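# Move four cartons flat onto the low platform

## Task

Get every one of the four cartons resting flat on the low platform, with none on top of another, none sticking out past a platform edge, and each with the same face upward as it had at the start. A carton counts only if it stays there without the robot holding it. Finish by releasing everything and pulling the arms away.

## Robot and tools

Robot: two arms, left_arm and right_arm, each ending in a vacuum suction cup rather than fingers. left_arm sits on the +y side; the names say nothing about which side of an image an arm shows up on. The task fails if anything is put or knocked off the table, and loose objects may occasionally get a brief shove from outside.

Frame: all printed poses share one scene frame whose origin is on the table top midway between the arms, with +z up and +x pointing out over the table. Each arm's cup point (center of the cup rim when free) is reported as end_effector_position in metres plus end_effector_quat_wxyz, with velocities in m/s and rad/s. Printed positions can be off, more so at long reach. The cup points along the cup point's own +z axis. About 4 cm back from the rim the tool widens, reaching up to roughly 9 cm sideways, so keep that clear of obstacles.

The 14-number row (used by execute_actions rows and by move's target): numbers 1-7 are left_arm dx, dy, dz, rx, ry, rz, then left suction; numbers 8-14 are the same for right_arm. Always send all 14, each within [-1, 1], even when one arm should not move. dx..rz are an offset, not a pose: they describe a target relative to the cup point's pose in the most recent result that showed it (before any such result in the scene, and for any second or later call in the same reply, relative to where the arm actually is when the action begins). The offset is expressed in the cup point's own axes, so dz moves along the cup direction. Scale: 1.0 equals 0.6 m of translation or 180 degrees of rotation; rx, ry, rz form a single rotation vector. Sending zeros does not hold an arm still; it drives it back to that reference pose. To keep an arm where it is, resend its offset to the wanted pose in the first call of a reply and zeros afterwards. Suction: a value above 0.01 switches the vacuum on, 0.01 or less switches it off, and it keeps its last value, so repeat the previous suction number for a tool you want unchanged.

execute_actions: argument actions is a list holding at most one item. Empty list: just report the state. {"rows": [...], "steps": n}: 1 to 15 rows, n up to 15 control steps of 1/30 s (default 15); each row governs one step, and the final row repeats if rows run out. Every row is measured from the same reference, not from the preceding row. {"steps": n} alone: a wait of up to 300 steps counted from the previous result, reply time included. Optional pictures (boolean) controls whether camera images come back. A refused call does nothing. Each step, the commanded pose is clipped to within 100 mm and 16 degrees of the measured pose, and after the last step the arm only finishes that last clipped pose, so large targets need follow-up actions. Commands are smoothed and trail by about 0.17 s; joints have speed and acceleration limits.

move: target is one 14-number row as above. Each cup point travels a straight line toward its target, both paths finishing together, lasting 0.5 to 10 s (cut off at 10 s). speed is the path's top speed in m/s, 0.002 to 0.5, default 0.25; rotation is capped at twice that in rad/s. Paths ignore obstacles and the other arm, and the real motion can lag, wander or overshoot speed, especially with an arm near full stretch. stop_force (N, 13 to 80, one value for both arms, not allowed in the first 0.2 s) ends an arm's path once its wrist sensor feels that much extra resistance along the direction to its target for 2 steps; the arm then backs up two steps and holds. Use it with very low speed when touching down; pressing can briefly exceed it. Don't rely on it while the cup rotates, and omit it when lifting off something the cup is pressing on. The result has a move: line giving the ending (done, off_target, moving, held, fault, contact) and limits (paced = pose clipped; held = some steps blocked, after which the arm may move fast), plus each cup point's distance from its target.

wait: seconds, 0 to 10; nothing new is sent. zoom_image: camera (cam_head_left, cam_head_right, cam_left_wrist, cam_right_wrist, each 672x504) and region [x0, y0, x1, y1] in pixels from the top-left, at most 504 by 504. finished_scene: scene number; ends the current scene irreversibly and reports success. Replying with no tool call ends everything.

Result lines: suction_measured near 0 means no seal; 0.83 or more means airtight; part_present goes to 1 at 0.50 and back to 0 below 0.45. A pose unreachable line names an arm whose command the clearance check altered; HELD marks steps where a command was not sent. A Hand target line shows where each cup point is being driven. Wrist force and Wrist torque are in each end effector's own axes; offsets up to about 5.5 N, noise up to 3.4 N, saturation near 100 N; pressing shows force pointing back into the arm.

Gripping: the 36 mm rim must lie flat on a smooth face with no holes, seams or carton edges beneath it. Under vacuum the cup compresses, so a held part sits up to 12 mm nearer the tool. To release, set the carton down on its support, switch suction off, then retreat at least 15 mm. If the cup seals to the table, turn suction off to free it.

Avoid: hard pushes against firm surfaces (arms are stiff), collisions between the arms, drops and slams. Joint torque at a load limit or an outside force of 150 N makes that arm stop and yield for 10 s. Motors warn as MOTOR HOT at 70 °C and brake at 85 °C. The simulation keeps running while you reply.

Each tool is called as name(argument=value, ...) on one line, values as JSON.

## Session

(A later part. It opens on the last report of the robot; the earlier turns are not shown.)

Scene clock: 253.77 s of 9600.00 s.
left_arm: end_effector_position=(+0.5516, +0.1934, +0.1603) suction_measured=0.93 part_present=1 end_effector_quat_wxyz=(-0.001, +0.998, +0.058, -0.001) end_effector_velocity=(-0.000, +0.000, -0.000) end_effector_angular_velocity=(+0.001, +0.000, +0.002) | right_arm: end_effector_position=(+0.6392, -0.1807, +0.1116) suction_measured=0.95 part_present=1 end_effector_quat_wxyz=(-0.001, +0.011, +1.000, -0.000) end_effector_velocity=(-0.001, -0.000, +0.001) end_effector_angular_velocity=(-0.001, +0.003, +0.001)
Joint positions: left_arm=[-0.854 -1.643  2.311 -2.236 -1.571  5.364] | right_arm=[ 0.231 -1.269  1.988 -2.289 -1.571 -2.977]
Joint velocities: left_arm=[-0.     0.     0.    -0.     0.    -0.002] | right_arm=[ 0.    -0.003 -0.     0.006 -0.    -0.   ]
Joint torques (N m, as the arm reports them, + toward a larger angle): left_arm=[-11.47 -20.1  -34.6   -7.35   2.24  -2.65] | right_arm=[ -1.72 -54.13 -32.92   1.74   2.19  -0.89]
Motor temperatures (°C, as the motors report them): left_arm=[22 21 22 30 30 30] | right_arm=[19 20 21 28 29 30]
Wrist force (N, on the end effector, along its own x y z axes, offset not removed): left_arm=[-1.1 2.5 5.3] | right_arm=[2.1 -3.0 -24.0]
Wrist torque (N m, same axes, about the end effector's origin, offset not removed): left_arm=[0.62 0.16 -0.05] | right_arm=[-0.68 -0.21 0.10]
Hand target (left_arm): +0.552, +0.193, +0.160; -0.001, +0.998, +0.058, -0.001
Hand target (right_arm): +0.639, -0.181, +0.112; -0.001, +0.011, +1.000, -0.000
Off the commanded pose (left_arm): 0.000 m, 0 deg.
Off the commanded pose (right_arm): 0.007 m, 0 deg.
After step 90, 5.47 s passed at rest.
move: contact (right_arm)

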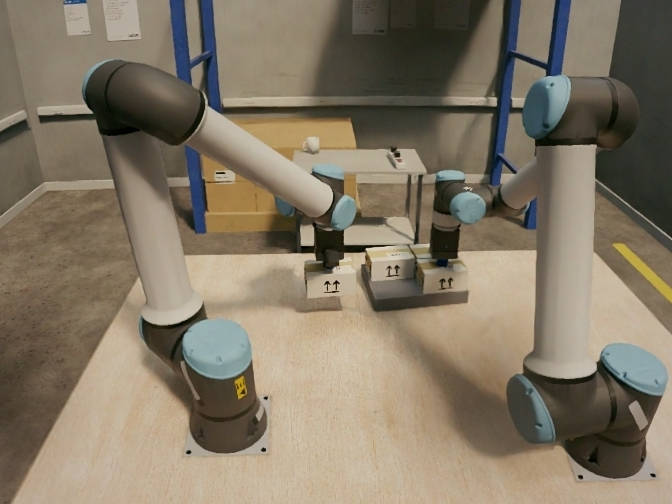

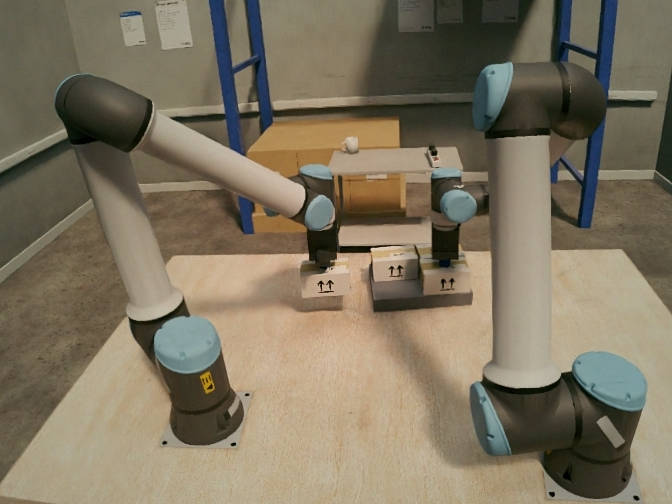

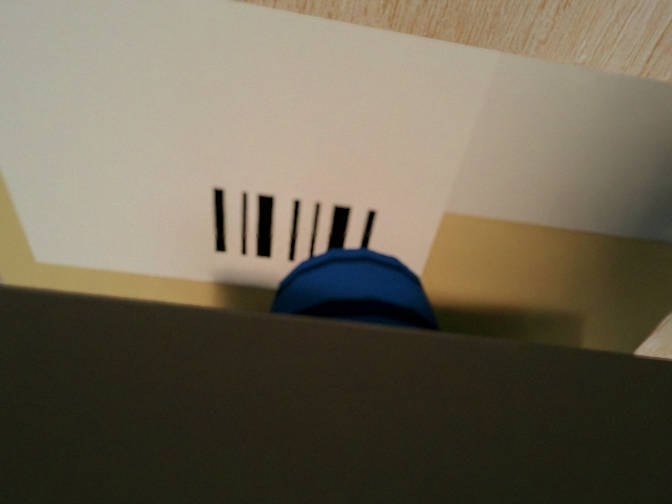

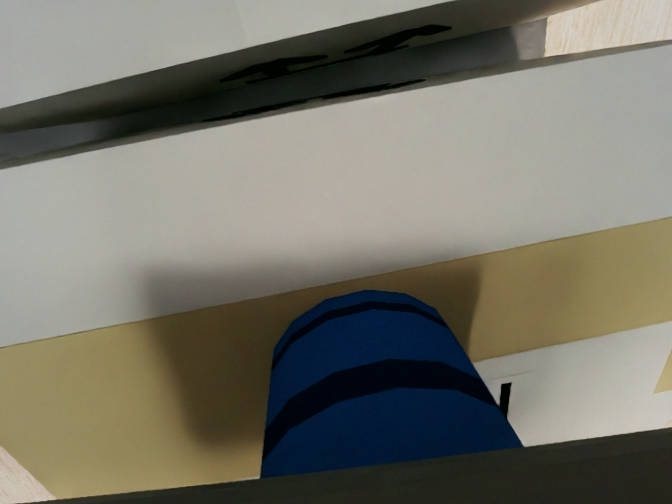

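execute_actions(actions=[{"rows": [[0,0,0,0,0,0,1,0,0,-0.002,0,0,0,0]], "steps": 12}], pictures=false)

move(target=[0,0,0,0,0,0,1,0,0,-0.06,0,0,0,0], speed=0.1)

Scene clock: 268.67 s of 9600.00 s.
left_arm: end_effector_position=(+0.5515, +0.1933, +0.1603) suction_measured=0.93 part_present=1 end_effector_quat_wxyz=(-0.001, +0.998, +0.058, -0.001) end_effector_velocity=(-0.000, +0.000, +0.000) end_effector_angular_velocity=(+0.000, -0.000, -0.001) | right_arm: end_effector_position=(+0.6392, -0.1807, +0.1128) suction_measured=0.01 part_present=0 end_effector_quat_wxyz=(-0.001, +0.011, +1.000, -0.000) end_effector_velocity=(-0.000, +0.000, +0.000) end_effector_angular_velocity=(+0.000, +0.000, +0.000)
Joint positions: left_arm=[-0.854 -1.643  2.311 -2.236 -1.571  5.364] | right_arm=[ 0.231 -1.27   1.987 -2.287 -1.571 -2.977]
Joint velocities: left_arm=[-0.    -0.     0.    -0.     0.     0.001] | right_arm=[ 0.    -0.001  0.     0.001  0.     0.   ]
Joint torques (N m, as the arm reports them, + toward a larger angle): left_arm=[  8.42 -39.4  -42.34  -5.1   -0.04   2.99] | right_arm=[ -2.47 -61.72 -38.24   0.15   2.19  -0.88]
Motor temperatures (°C, as the motors report them): left_arm=[22 21 22 30 30 30] | right_arm=[19 20 21 28 29 30]
Wrist force (N, on the end effector, along its own x y z axes, offset not removed): left_arm=[2.3 1.0 3.9] | right_arm=[-0.4 0.9 -14.4]
Wrist torque (N m, same axes, about the end effector's origin, offset not removed): left_arm=[0.35 -0.28 -0.02] | right_arm=[-0.08 0.08 -0.01]
Hand target (left_arm): +0.552, +0.193, +0.160; -0.001, +0.998, +0.058, -0.001
Hand target (right_arm): +0.639, -0.181, +0.113; -0.001, +0.011, +1.000, -0.000
Off the commanded pose (left_arm): 0.000 m, 0 deg.
Off the commanded pose (right_arm): 0.000 m, 0 deg.
Steps of this call (steps 1 to 90: nothing new was sent; then 11.50 s passed at rest; steps 91 to 102: all 12 steps of this action). Readings (end_effector_position | what the end effector reports):
91: left_arm (+0.5515, +0.1933, +0.1603) | right_arm (+0.6392, -0.1807, +0.1120) | left_arm suction_measured=0.93 part_present=1 | right_arm suction_measured=0.61 part_present=1
92: left_arm (+0.5515, +0.1933, +0.1603) | right_arm (+0.6392, -0.1807, +0.1121) | left_arm suction_measured=0.93 part_present=1 | right_arm suction_measured=0.16 part_present=0
94: left_arm (+0.5515, +0.1933, +0.1603) | right_arm (+0.6393, -0.1807, +0.1125) | left_arm suction_measured=0.93 part_present=1 | right_arm suction_measured=0.01 part_present=0
98: left_arm (+0.5515, +0.1933, +0.1603) | right_arm (+0.6392, -0.1807, +0.1127) | left_arm suction_measured=0.93 part_present=1 | right_arm suction_measured=0.01 part_present=0
102: the state above

Scene clock: 269.83 s of 9600.00 s.
left_arm: end_effector_position=(+0.5515, +0.1934, +0.1603) suction_measured=0.93 part_present=1 end_effector_quat_wxyz=(-0.001, +0.998, +0.058, -0.001) end_effector_velocity=(-0.000, -0.000, +0.000) end_effector_angular_velocity=(-0.001, +0.001, -0.001) | right_arm: end_effector_position=(+0.6392, -0.1807, +0.1484) suction_measured=0.01 part_present=0 end_effector_quat_wxyz=(-0.001, +0.011, +1.000, -0.000) end_effector_velocity=(+0.000, -0.001, +0.005) end_effector_angular_velocity=(+0.002, -0.002, -0.002)
Joint positions: left_arm=[-0.854 -1.643  2.311 -2.236 -1.571  5.364] | right_arm=[ 0.231 -1.31   1.962 -2.221 -1.571 -2.977]
Joint velocities: left_arm=[-0.    -0.     0.     0.    -0.001  0.001] | right_arm=[-0.002 -0.006 -0.002  0.006  0.002 -0.   ]
Joint torques (N m, as the arm reports them, + toward a larger angle): left_arm=[  9.04 -46.26 -47.55  -2.95  -1.55   2.4 ] | right_arm=[  6.88 -69.92 -48.42  -1.25   2.4    1.06]
Motor temperatures (°C, as the motors report them): left_arm=[22 21 22 30 30 30] | right_arm=[19 20 21 28 29 30]
Wrist force (N, on the end effector, along its own x y z axes, offset not removed): left_arm=[-2.1 -0.9 9.1] | right_arm=[2.6 1.4 0.4]
Wrist torque (N m, same axes, about the end effector's origin, offset not removed): left_arm=[0.05 0.38 -0.03] | right_arm=[0.18 -0.37 0.09]
Hand target (left_arm): +0.552, +0.193, +0.160; -0.001, +0.998, +0.058, -0.001
Hand target (right_arm): +0.639, -0.181, +0.149; -0.001, +0.011, +1.000, -0.000
Off the commanded pose (left_arm): 0.000 m, 0 deg.
Off the commanded pose (right_arm): 0.000 m, 0 deg.
move: done

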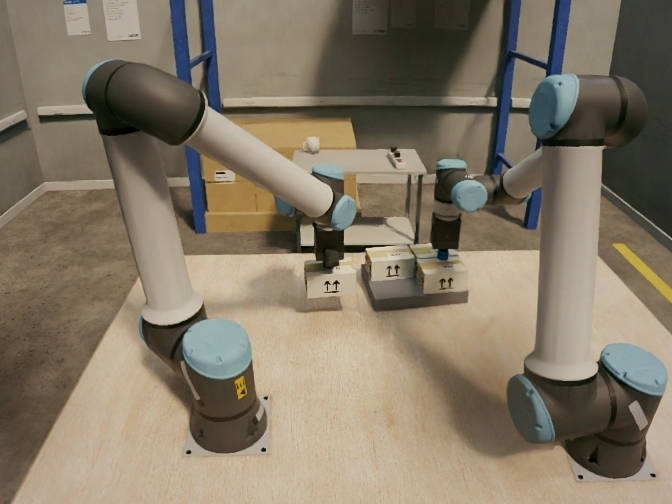

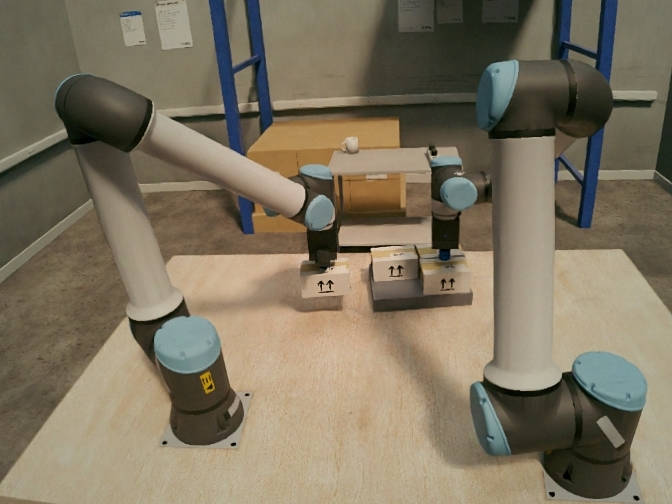

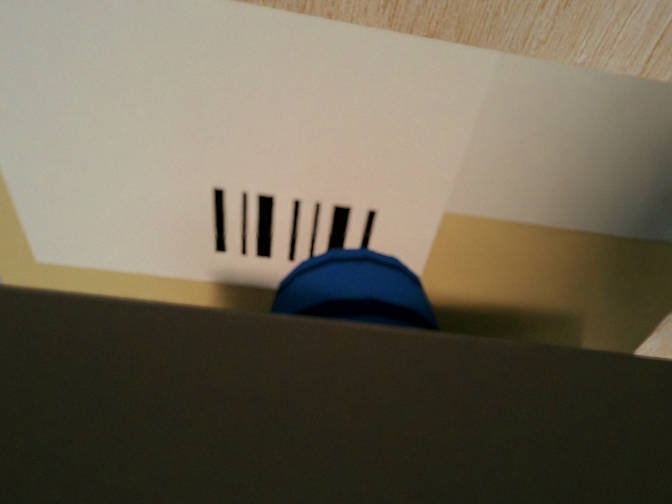

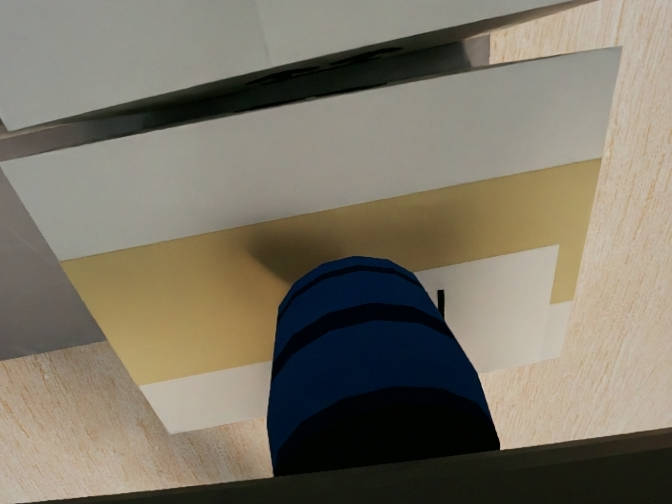

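move(target=[0.0498,0.358,0.045,0,0,0,1,-0.038,-0.149,-0.085,0,0,0.457,0], speed=0.3)

Scene clock: 277.97 s of 9600.00 s.
left_arm: end_effector_position=(+0.6058, -0.0162, +0.1331) suction_measured=0.93 part_present=1 end_effector_quat_wxyz=(-0.001, +0.998, +0.058, -0.001) end_effector_velocity=(+0.001, -0.002, -0.000) end_effector_angular_velocity=(-0.000, -0.000, -0.000) | right_arm: end_effector_position=(+0.6600, -0.2704, +0.1993) suction_measured=0.01 part_present=0 end_effector_quat_wxyz=(-0.000, +0.665, +0.747, -0.001) end_effector_velocity=(+0.000, -0.001, +0.001) end_effector_angular_velocity=(-0.001, -0.000, -0.015)
Joint positions: left_arm=[-1.006 -1.346  2.044 -2.266 -1.571  5.213] | right_arm=[ 0.105 -1.373  1.935 -2.132 -1.571 -1.668]
Joint velocities: left_arm=[-0.001  0.003 -0.004  0.     0.    -0.001] | right_arm=[-0.001 -0.001 -0.001  0.001 -0.001  0.014]
Joint torques (N m, as the arm reports them, + toward a larger angle): left_arm=[-10.48 -46.52 -50.29  -0.81   2.46  -2.25] | right_arm=[-17.85 -66.97 -50.67  -1.51  -4.05   3.01]
Motor temperatures (°C, as the motors report them): left_arm=[22 21 22 30 30 30] | right_arm=[19 20 21 28 29 30]
Wrist force (N, on the end effector, along its own x y z axes, offset not removed): left_arm=[-5.3 0.4 6.5] | right_arm=[4.5 1.3 1.0]
Wrist torque (N m, same axes, about the end effector's origin, offset not removed): left_arm=[0.24 0.85 -0.04] | right_arm=[0.04 -0.73 0.07]
Hand target (left_arm): +0.606, -0.016, +0.133; -0.001, +0.998, +0.058, -0.001
Hand target (right_arm): +0.660, -0.270, +0.199; -0.000, +0.666, +0.746, -0.001
Off the commanded pose (left_arm): 0.000 m, 0 deg.
Off the commanded pose (right_arm): 0.000 m, 0 deg.
After step 90, 2.13 s passed at rest.
move: done

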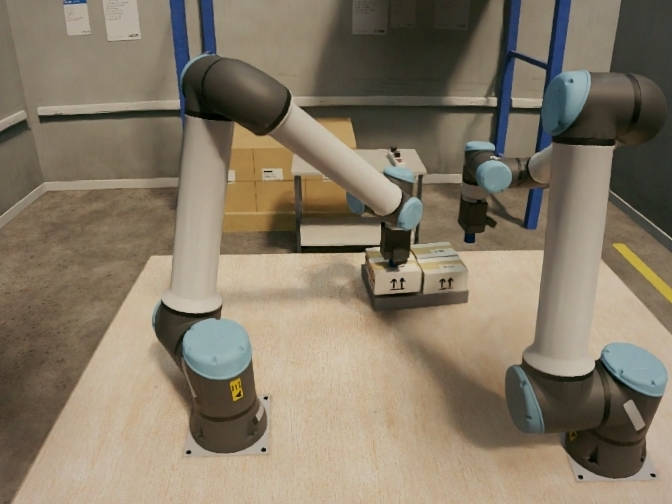

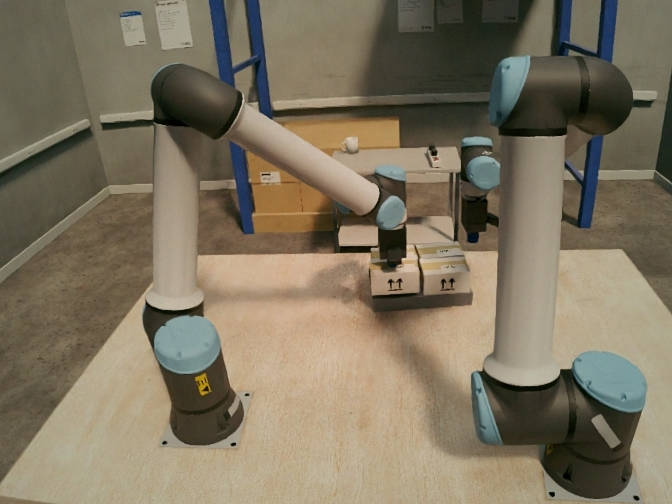

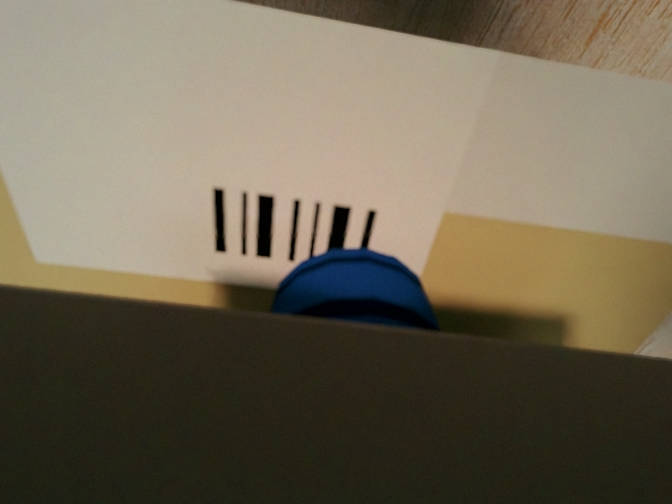

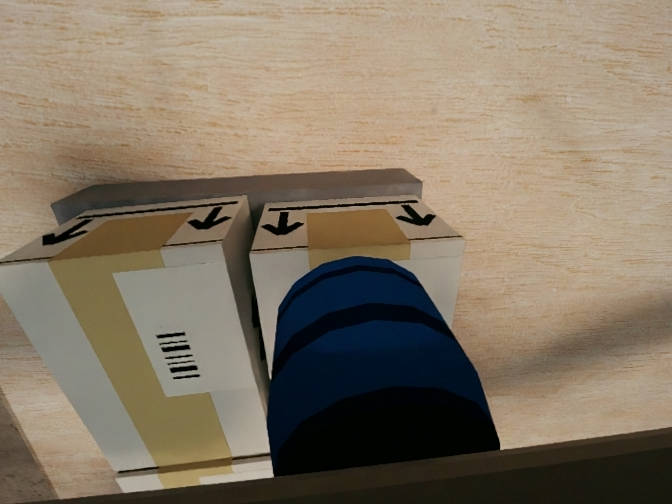

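zoom_image(camera="cam_right_wrist", region=[30, 150, 260, 270])

zoom_image(camera="cam_right_wrist", region=[230, 150, 480, 270])

zoom_image(camera="cam_head_left", region=[355, 235, 475, 320])

zoom_image(camera="cam_head_right", region=[360, 235, 480, 320])

Region (30, 150, 260, 270) of cam_right_wrist's 672x504 image, scaled by 2.191, with more detail than that image has; it fills the top 263 rows of this view, and the rest is white.

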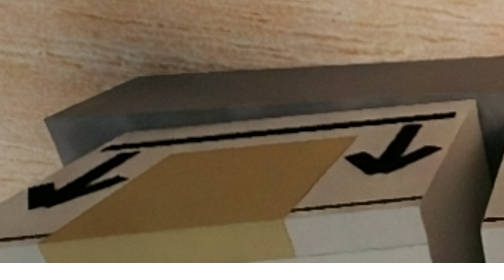

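Region (230, 150, 480, 270) of cam_right_wrist's 672x504 image, scaled by 2.016, with more detail than that image has; it fills the top 242 rows of this view, and the rest is white.

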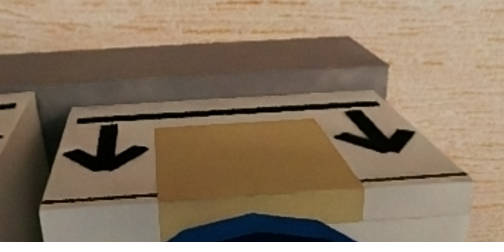

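Region (355, 235, 475, 320) of cam_head_left's 672x504 image, scaled by 4.200, with more detail than that image has; it fills the top 357 rows of this view, and the rest is white.

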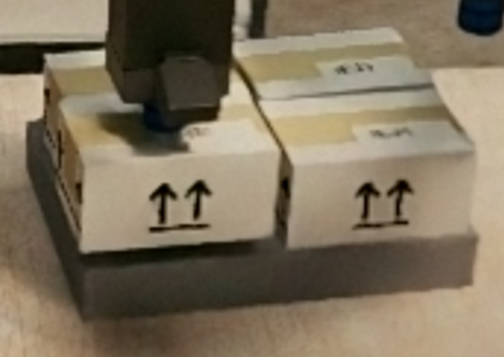

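Region (360, 235, 480, 320) of cam_head_right's 672x504 image, scaled by 4.200, with more detail than that image has; it fills the top 357 rows of this view, and the rest is white.

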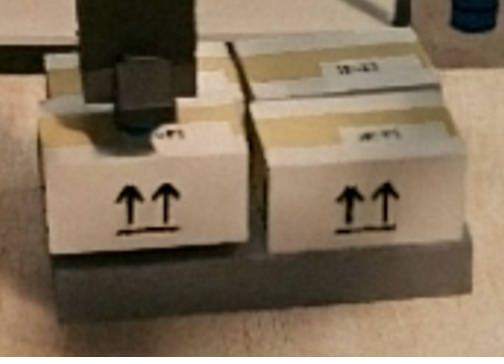

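move(target=[0.0217,0.0167,0.018,0,0,0,1,0,0,0,0,0,0,0], speed=0.03, stop_force=13)

zoom_image(camera="cam_head_left", region=[355, 235, 475, 320])

zoom_image(camera="cam_head_right", region=[360, 235, 480, 320])

Scene clock: 295.77 s of 9600.00 s.
left_arm: end_effector_position=(+0.6196, -0.0245, +0.1225) suction_measured=0.93 part_present=1 end_effector_quat_wxyz=(-0.001, +0.998, +0.058, -0.001) end_effector_velocity=(+0.002, -0.001, -0.001) end_effector_angular_velocity=(+0.000, -0.000, +0.000) | right_arm: end_effector_position=(+0.6600, -0.2704, +0.1994) suction_measured=0.01 part_present=0 end_effector_quat_wxyz=(-0.000, +0.665, +0.747, -0.001) end_effector_velocity=(-0.000, +0.000, -0.000) end_effector_angular_velocity=(-0.001, +0.000, +0.001)
Joint positions: left_arm=[-0.997 -1.311  2.021 -2.279 -1.571  5.222] | right_arm=[ 0.105 -1.373  1.935 -2.132 -1.571 -1.668]
Joint velocities: left_arm=[ 0.001  0.005 -0.003 -0.002  0.     0.001] | right_arm=[ 0.001  0.001  0.    -0.    -0.001 -0.   ]
Joint torques (N m, as the arm reports them, + toward a larger angle): left_arm=[ 15.35 -50.49 -49.56  -6.93   2.     2.51] | right_arm=[ 12.12 -56.52 -38.48  -8.03   1.47  -2.35]
Motor temperatures (°C, as the motors report them): left_arm=[22 21 22 30 30 30] | right_arm=[19 20 21 28 29 30]
Wrist force (N, on the end effector, along its own x y z axes, offset not removed): left_arm=[-2.3 -2.5 6.7] | right_arm=[2.3 -2.3 -1.4]
Wrist torque (N m, same axes, about the end effector's origin, offset not removed): left_arm=[-0.23 0.40 -0.04] | right_arm=[-0.47 -0.33 0.10]
Hand target (left_arm): +0.620, -0.025, +0.122; -0.001, +0.998, +0.058, -0.001
Hand target (right_arm): +0.660, -0.270, +0.199; -0.000, +0.665, +0.747, -0.001
Off the commanded pose (left_arm): 0.000 m, 0 deg.
Off the commanded pose (right_arm): 0.000 m, 0 deg.
After step 90, 13.80 s passed at rest.
move: done

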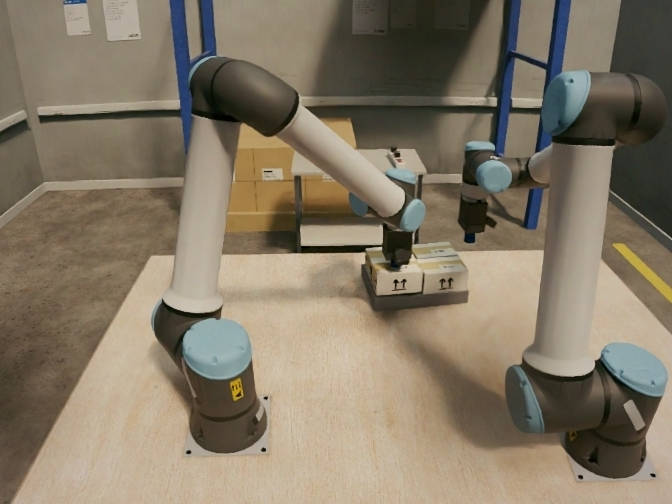

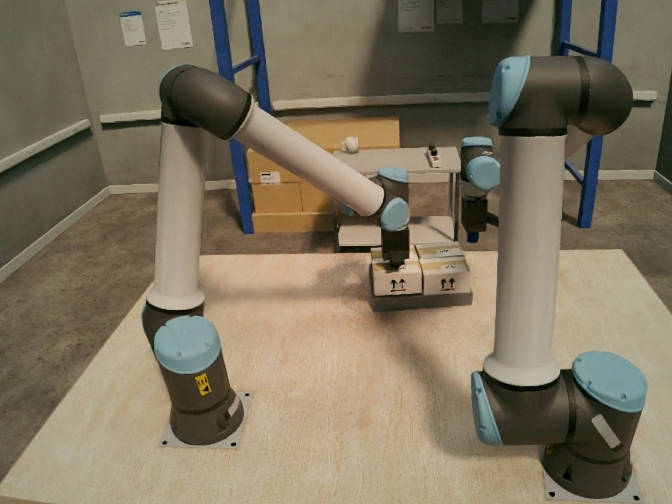

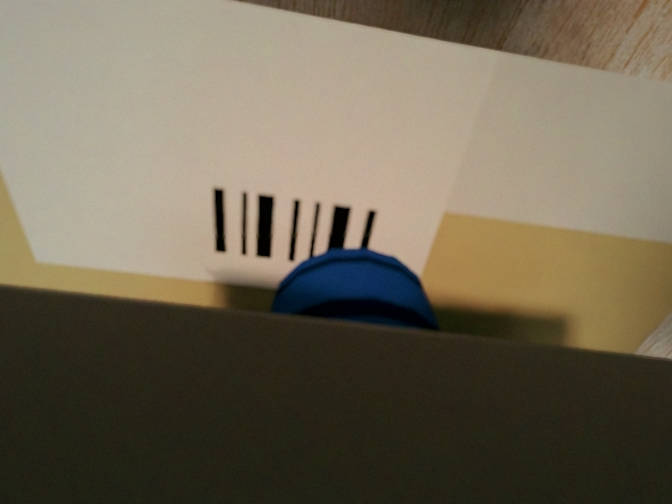

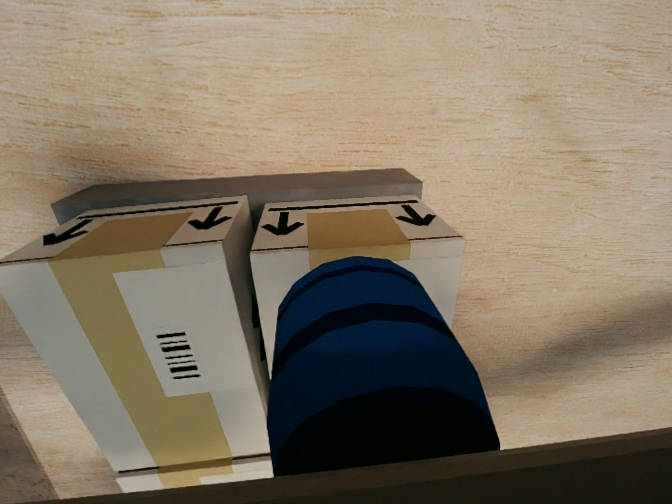

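Region (355, 235, 475, 320) of cam_head_left's 672x504 image, scaled by 4.200, with more detail than that image has; it fills the top 357 rows of this view, and the rest is white.

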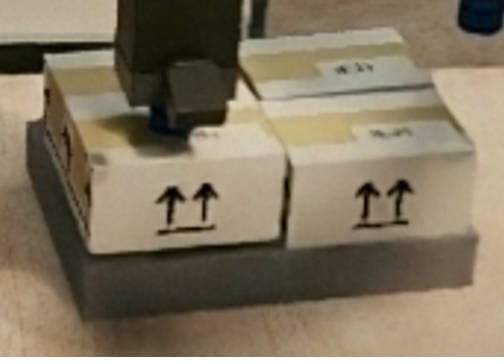

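Region (360, 235, 480, 320) of cam_head_right's 672x504 image, scaled by 4.200, with more detail than that image has; it fills the top 357 rows of this view, and the rest is white.

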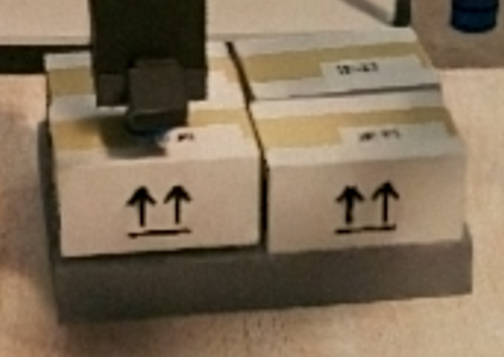

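move(target=[0,0,0.025,0,0,0,1,0,0,0,0,0,0,0], speed=0.008, stop_force=13)

zoom_image(camera="cam_head_left", region=[355, 235, 475, 320])

zoom_image(camera="cam_head_right", region=[360, 235, 480, 320])

Scene clock: 302.17 s of 9600.00 s.
left_arm: end_effector_position=(+0.6197, -0.0245, +0.1105) suction_measured=0.93 part_present=1 end_effector_quat_wxyz=(-0.001, +0.998, +0.058, -0.001) end_effector_velocity=(-0.001, +0.001, +0.001) end_effector_angular_velocity=(+0.003, +0.003, -0.000) | right_arm: end_effector_position=(+0.6600, -0.2704, +0.1993) suction_measured=0.01 part_present=0 end_effector_quat_wxyz=(-0.000, +0.665, +0.747, -0.001) end_effector_velocity=(+0.000, -0.000, +0.001) end_effector_angular_velocity=(-0.000, -0.002, -0.000)
Joint positions: left_arm=[-0.997 -1.296  2.029 -2.301 -1.571  5.222] | right_arm=[ 0.105 -1.373  1.935 -2.132 -1.571 -1.668]
Joint velocities: left_arm=[-0.    -0.002  0.     0.006 -0.001  0.   ] | right_arm=[-0.    -0.001 -0.    -0.001 -0.    -0.   ]
Joint torques (N m, as the arm reports them, + toward a larger angle): left_arm=[-11.27 -62.12 -33.64   1.68  -1.02  -2.39] | right_arm=[  0.32 -63.73 -50.68  -7.39  -4.03   1.62]
Motor temperatures (°C, as the motors report them): left_arm=[22 21 22 30 30 30] | right_arm=[19 20 21 28 29 30]
Wrist force (N, on the end effector, along its own x y z axes, offset not removed): left_arm=[-6.8 -7.8 -30.0] | right_arm=[5.3 0.0 -0.9]
Wrist torque (N m, same axes, about the end effector's origin, offset not removed): left_arm=[-0.41 0.80 -0.15] | right_arm=[-0.24 -0.88 0.23]
Hand target (left_arm): +0.620, -0.025, +0.111; -0.001, +0.998, +0.058, -0.001
Hand target (right_arm): +0.660, -0.270, +0.199; -0.000, +0.665, +0.747, -0.001
Off the commanded pose (left_arm): 0.003 m, 0 deg.
Off the commanded pose (right_arm): 0.000 m, 0 deg.
After step 90, 1.53 s passed at rest.
move: contact (left_arm)

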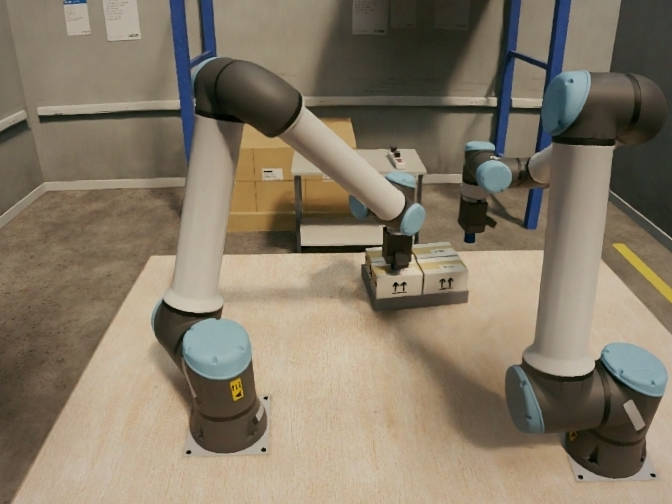

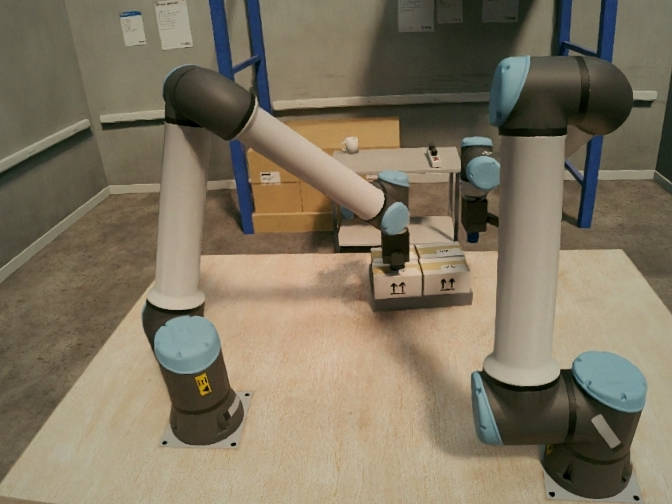

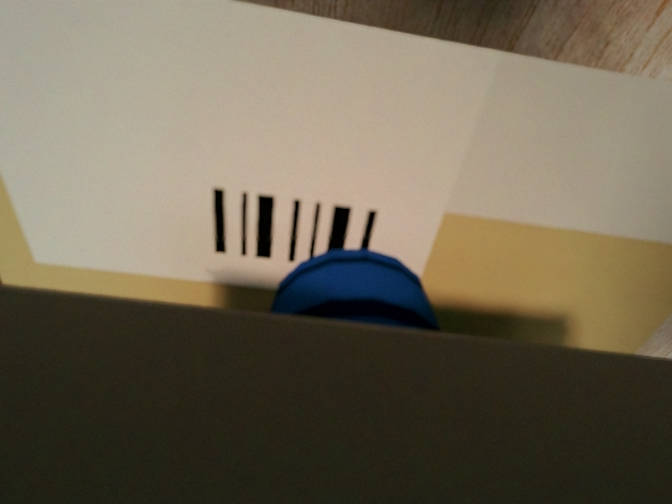

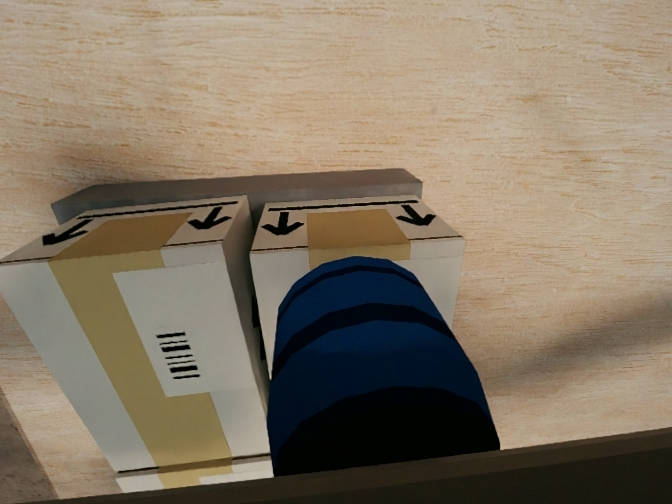

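Region (355, 235, 475, 320) of cam_head_left's 672x504 image, scaled by 4.200, with more detail than that image has; it fills the top 357 rows of this view, and the rest is white.

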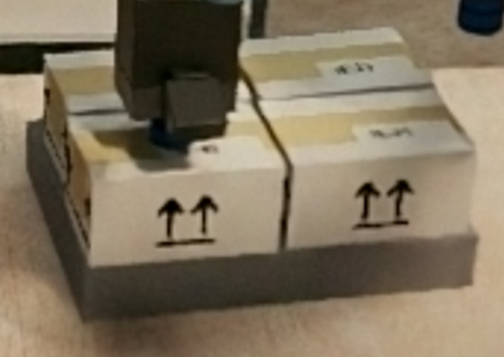

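Region (360, 235, 480, 320) of cam_head_right's 672x504 image, scaled by 4.200, with more detail than that image has; it fills the top 357 rows of this view, and the rest is white.

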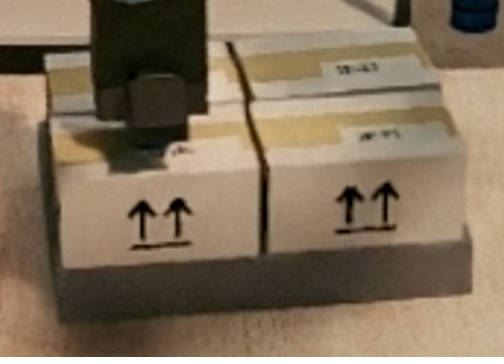

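zoom_image(camera="cam_head_left", region=[360, 270, 440, 315])

zoom_image(camera="cam_head_right", region=[362, 270, 442, 315])

Region (360, 270, 440, 315) of cam_head_left's 672x504 image, scaled by 6.300, with more detail than that image has; it fills the top 284 rows of this view, and the rest is white.

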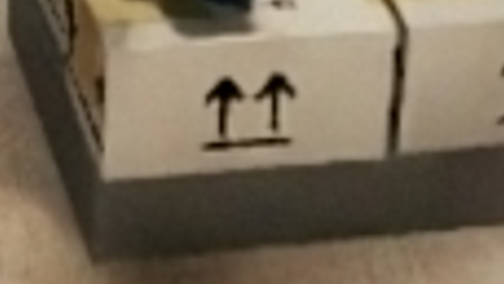

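Region (362, 270, 442, 315) of cam_head_right's 672x504 image, scaled by 6.300, with more detail than that image has; it fills the top 284 rows of this view, and the rest is white.

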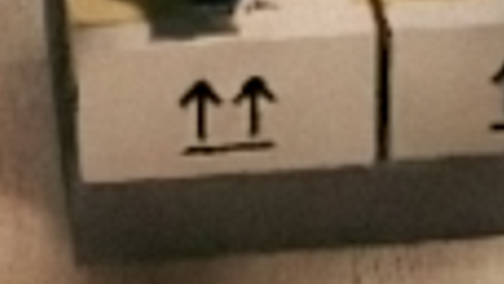

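execute_actions(actions=[{"rows": [[0,0,-0.002,0,0,0,1,0,0,0,0,0,0,0],[0,0,-0.004,0,0,0,1,0,0,0,0,0,0,0],[0,0,-0.006,0,0,0,1,0,0,0,0,0,0,0],[0,0,-0.008,0,0,0,1,0,0,0,0,0,0,0],[0,0,-0.009,0,0,0,1,0,0,0,0,0,0,0],[0,0,-0.009,0,0,0,1,0,0,0,0,0,0,0],[0.001,0,-0.009,0,0,0,1,0,0,0,0,0,0,0],[0.002,0,-0.009,0,0,0,1,0,0,0,0,0,0,0],[0.003,0,-0.009,0,0,0,1,0,0,0,0,0,0,0],[0.004,0,-0.009,0,0,0,1,0,0,0,0,0,0,0],[0.005,0,-0.009,0,0,0,1,0,0,0,0,0,0,0],[0.006,0,-0.009,0,0,0,1,0,0,0,0,0,0,0],[0.0067,0,-0.009,0,0,0,1,0,0,0,0,0,0,0]], "steps": 15}], pictures=false)

move(target=[0,0,0.0055,0,0,0,1,0,0,0,0,0,0,0], speed=0.006, stop_force=13)

zoom_image(camera="cam_head_left", region=[360, 270, 440, 315])

Scene clock: 320.23 s of 9600.00 s.
left_arm: end_effector_position=(+0.6223, -0.0242, +0.1157) suction_measured=0.93 part_present=1 end_effector_quat_wxyz=(-0.001, +0.998, +0.058, -0.001) end_effector_velocity=(+0.011, +0.001, +0.002) end_effector_angular_velocity=(+0.000, -0.000, +0.000) | right_arm: end_effector_position=(+0.6600, -0.2704, +0.1994) suction_measured=0.01 part_present=0 end_effector_quat_wxyz=(-0.000, +0.665, +0.747, -0.001) end_effector_velocity=(+0.000, -0.000, -0.003) end_effector_angular_velocity=(+0.001, +0.004, -0.001)
Joint positions: left_arm=[-0.994 -1.3    2.022 -2.291 -1.571  5.225] | right_arm=[ 0.105 -1.373  1.935 -2.132 -1.571 -1.668]
Joint velocities: left_arm=[ 0.013  0.008 -0.016  0.008  0.     0.013] | right_arm=[-0.001  0.003  0.     0.     0.001 -0.   ]
Joint torques (N m, as the arm reports them, + toward a larger angle): left_arm=[ 10.71 -52.44 -48.91  -0.66  -0.52   2.75] | right_arm=[ -9.81 -60.05 -45.66  -5.65  -0.52   1.09]
Motor temperatures (°C, as the motors report them): left_arm=[22 21 22 30 30 30] | right_arm=[19 20 21 28 29 30]
Wrist force (N, on the end effector, along its own x y z axes, offset not removed): left_arm=[-4.0 1.2 3.1] | right_arm=[4.1 3.6 0.0]
Wrist torque (N m, same axes, about the end effector's origin, offset not removed): left_arm=[0.37 0.70 -0.11] | right_arm=[0.38 -0.59 -0.08]
Hand target (left_arm): +0.624, -0.024, +0.116; -0.001, +0.998, +0.058, -0.001
Hand target (right_arm): +0.660, -0.270, +0.199; -0.000, +0.665, +0.747, -0.001
Off the commanded pose (left_arm): 0.001 m, 0 deg.
Off the commanded pose (right_arm): 0.000 m, 0 deg.
Steps of this call (steps 1 to 90: nothing new was sent; then 14.57 s passed at rest; steps 91 to 105: all 15 steps of this action). Readings (end_effector_position | what the end effector reports):
91: left_arm (+0.6197, -0.0245, +0.1109) | right_arm (+0.6600, -0.2704, +0.1994) | left_arm suction_measured=0.93 part_present=1 | right_arm suction_measured=0.01 part_present=0
92: left_arm (+0.6197, -0.0245, +0.1110) | right_arm (+0.6600, -0.2704, +0.1994) | left_arm suction_measured=0.93 part_present=1 | right_arm suction_measured=0.01 part_present=0
94: left_arm (+0.6197, -0.0245, +0.1118) | right_arm (+0.6600, -0.2704, +0.1994) | left_arm suction_measured=0.93 part_present=1 | right_arm suction_measured=0.01 part_present=0
98: left_arm (+0.6197, -0.0245, +0.1142) | right_arm (+0.6600, -0.2704, +0.1994) | left_arm suction_measured=0.93 part_present=1 | right_arm suction_measured=0.01 part_present=0
105: the state above

Scene clock: 321.23 s of 9600.00 s.
left_arm: end_effector_position=(+0.6235, -0.0240, +0.1128) suction_measured=0.93 part_present=1 end_effector_quat_wxyz=(-0.001, +0.998, +0.058, -0.001) end_effector_velocity=(-0.000, -0.000, -0.001) end_effector_angular_velocity=(-0.000, -0.000, +0.000) | right_arm: end_effector_position=(+0.6600, -0.2704, +0.1994) suction_measured=0.01 part_present=0 end_effector_quat_wxyz=(-0.000, +0.665, +0.747, -0.001) end_effector_velocity=(+0.000, -0.001, +0.000) end_effector_angular_velocity=(+0.001, -0.001, -0.001)
Joint positions: left_arm=[-0.992 -1.296  2.022 -2.296 -1.571  5.227] | right_arm=[ 0.105 -1.373  1.935 -2.132 -1.571 -1.668]
Joint velocities: left_arm=[-0.     0.002  0.001 -0.003 -0.    -0.   ] | right_arm=[-0.001 -0.    -0.    -0.     0.001  0.   ]
Joint torques (N m, as the arm reports them, + toward a larger angle): left_arm=[-11.02 -51.18 -32.6   -7.19  -0.46  -0.6 ] | right_arm=[ -8.72 -58.29 -43.52  -5.51   1.41  -0.28]
Motor temperatures (°C, as the motors report them): left_arm=[22 21 22 30 30 30] | right_arm=[19 20 21 28 29 30]
Wrist force (N, on the end effector, along its own x y z axes, offset not removed): left_arm=[-1.3 0.7 5.3] | right_arm=[3.0 -0.6 -1.5]
Wrist torque (N m, same axes, about the end effector's origin, offset not removed): left_arm=[0.30 0.09 0.02] | right_arm=[-0.19 -0.46 0.08]
Hand target (left_arm): +0.623, -0.024, +0.113; -0.001, +0.998, +0.058, -0.001
Hand target (right_arm): +0.660, -0.270, +0.199; -0.000, +0.665, +0.747, -0.001
Off the commanded pose (left_arm): 0.000 m, 0 deg.
Off the commanded pose (right_arm): 0.000 m, 0 deg.
move: done

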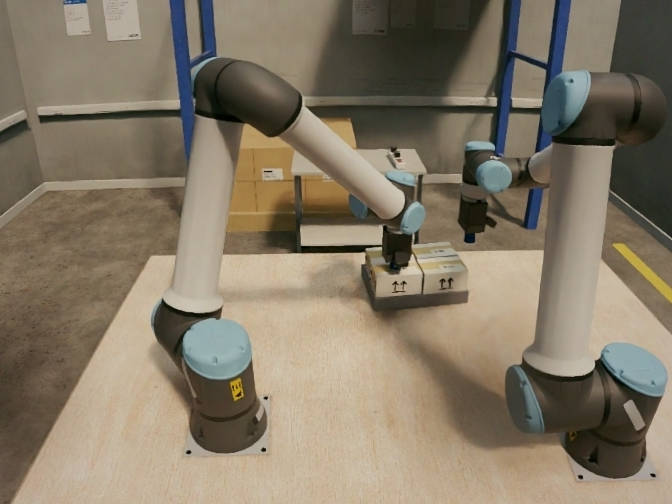

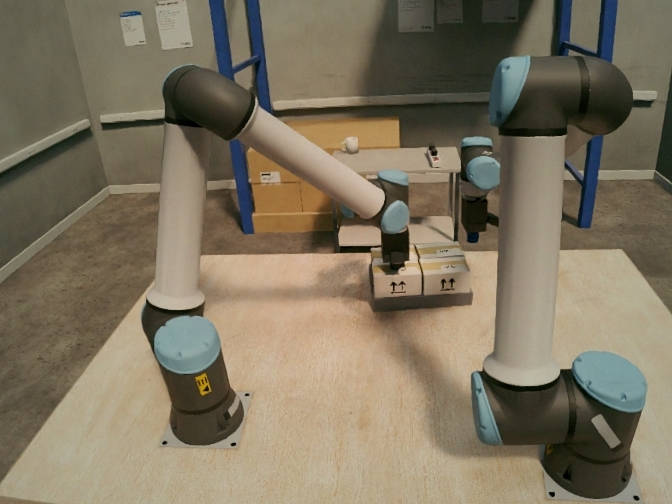

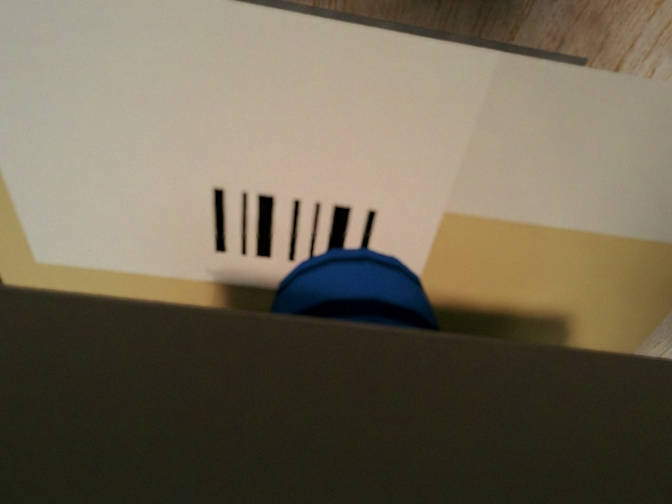

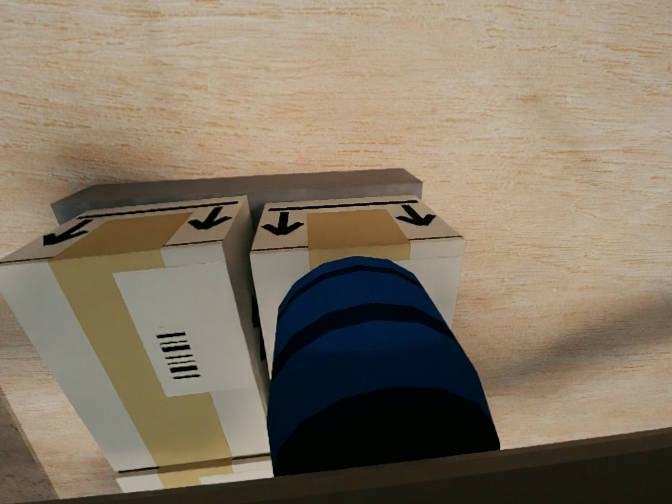

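Region (360, 270, 440, 315) of cam_head_left's 672x504 image, scaled by 6.300, with more detail than that image has; it fills the top 284 rows of this view, and the rest is white.

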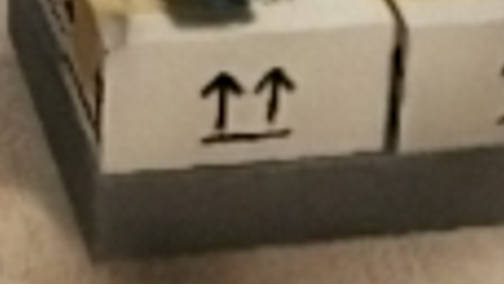

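zoom_image(camera="cam_left_wrist", region=[480, 0, 672, 110])

zoom_image(camera="cam_left_wrist", region=[560, 240, 672, 370])

Region (480, 0, 672, 110) of cam_left_wrist's 672x504 image, scaled by 2.625, with more detail than that image has; it fills the top 289 rows of this view, and the rest is white.

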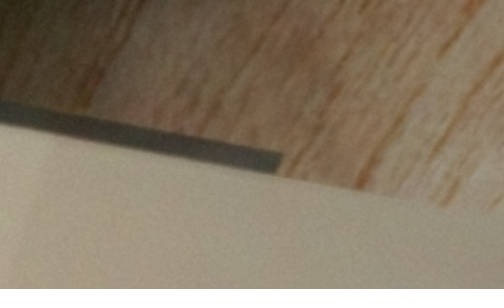

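Region (560, 240, 672, 370) of cam_left_wrist's 672x504 image, scaled by 3.877, with more detail than that image has; it fills the left 434 columns of this view, and the rest is white.

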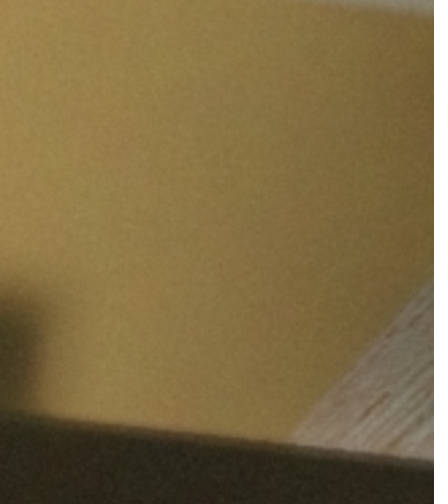

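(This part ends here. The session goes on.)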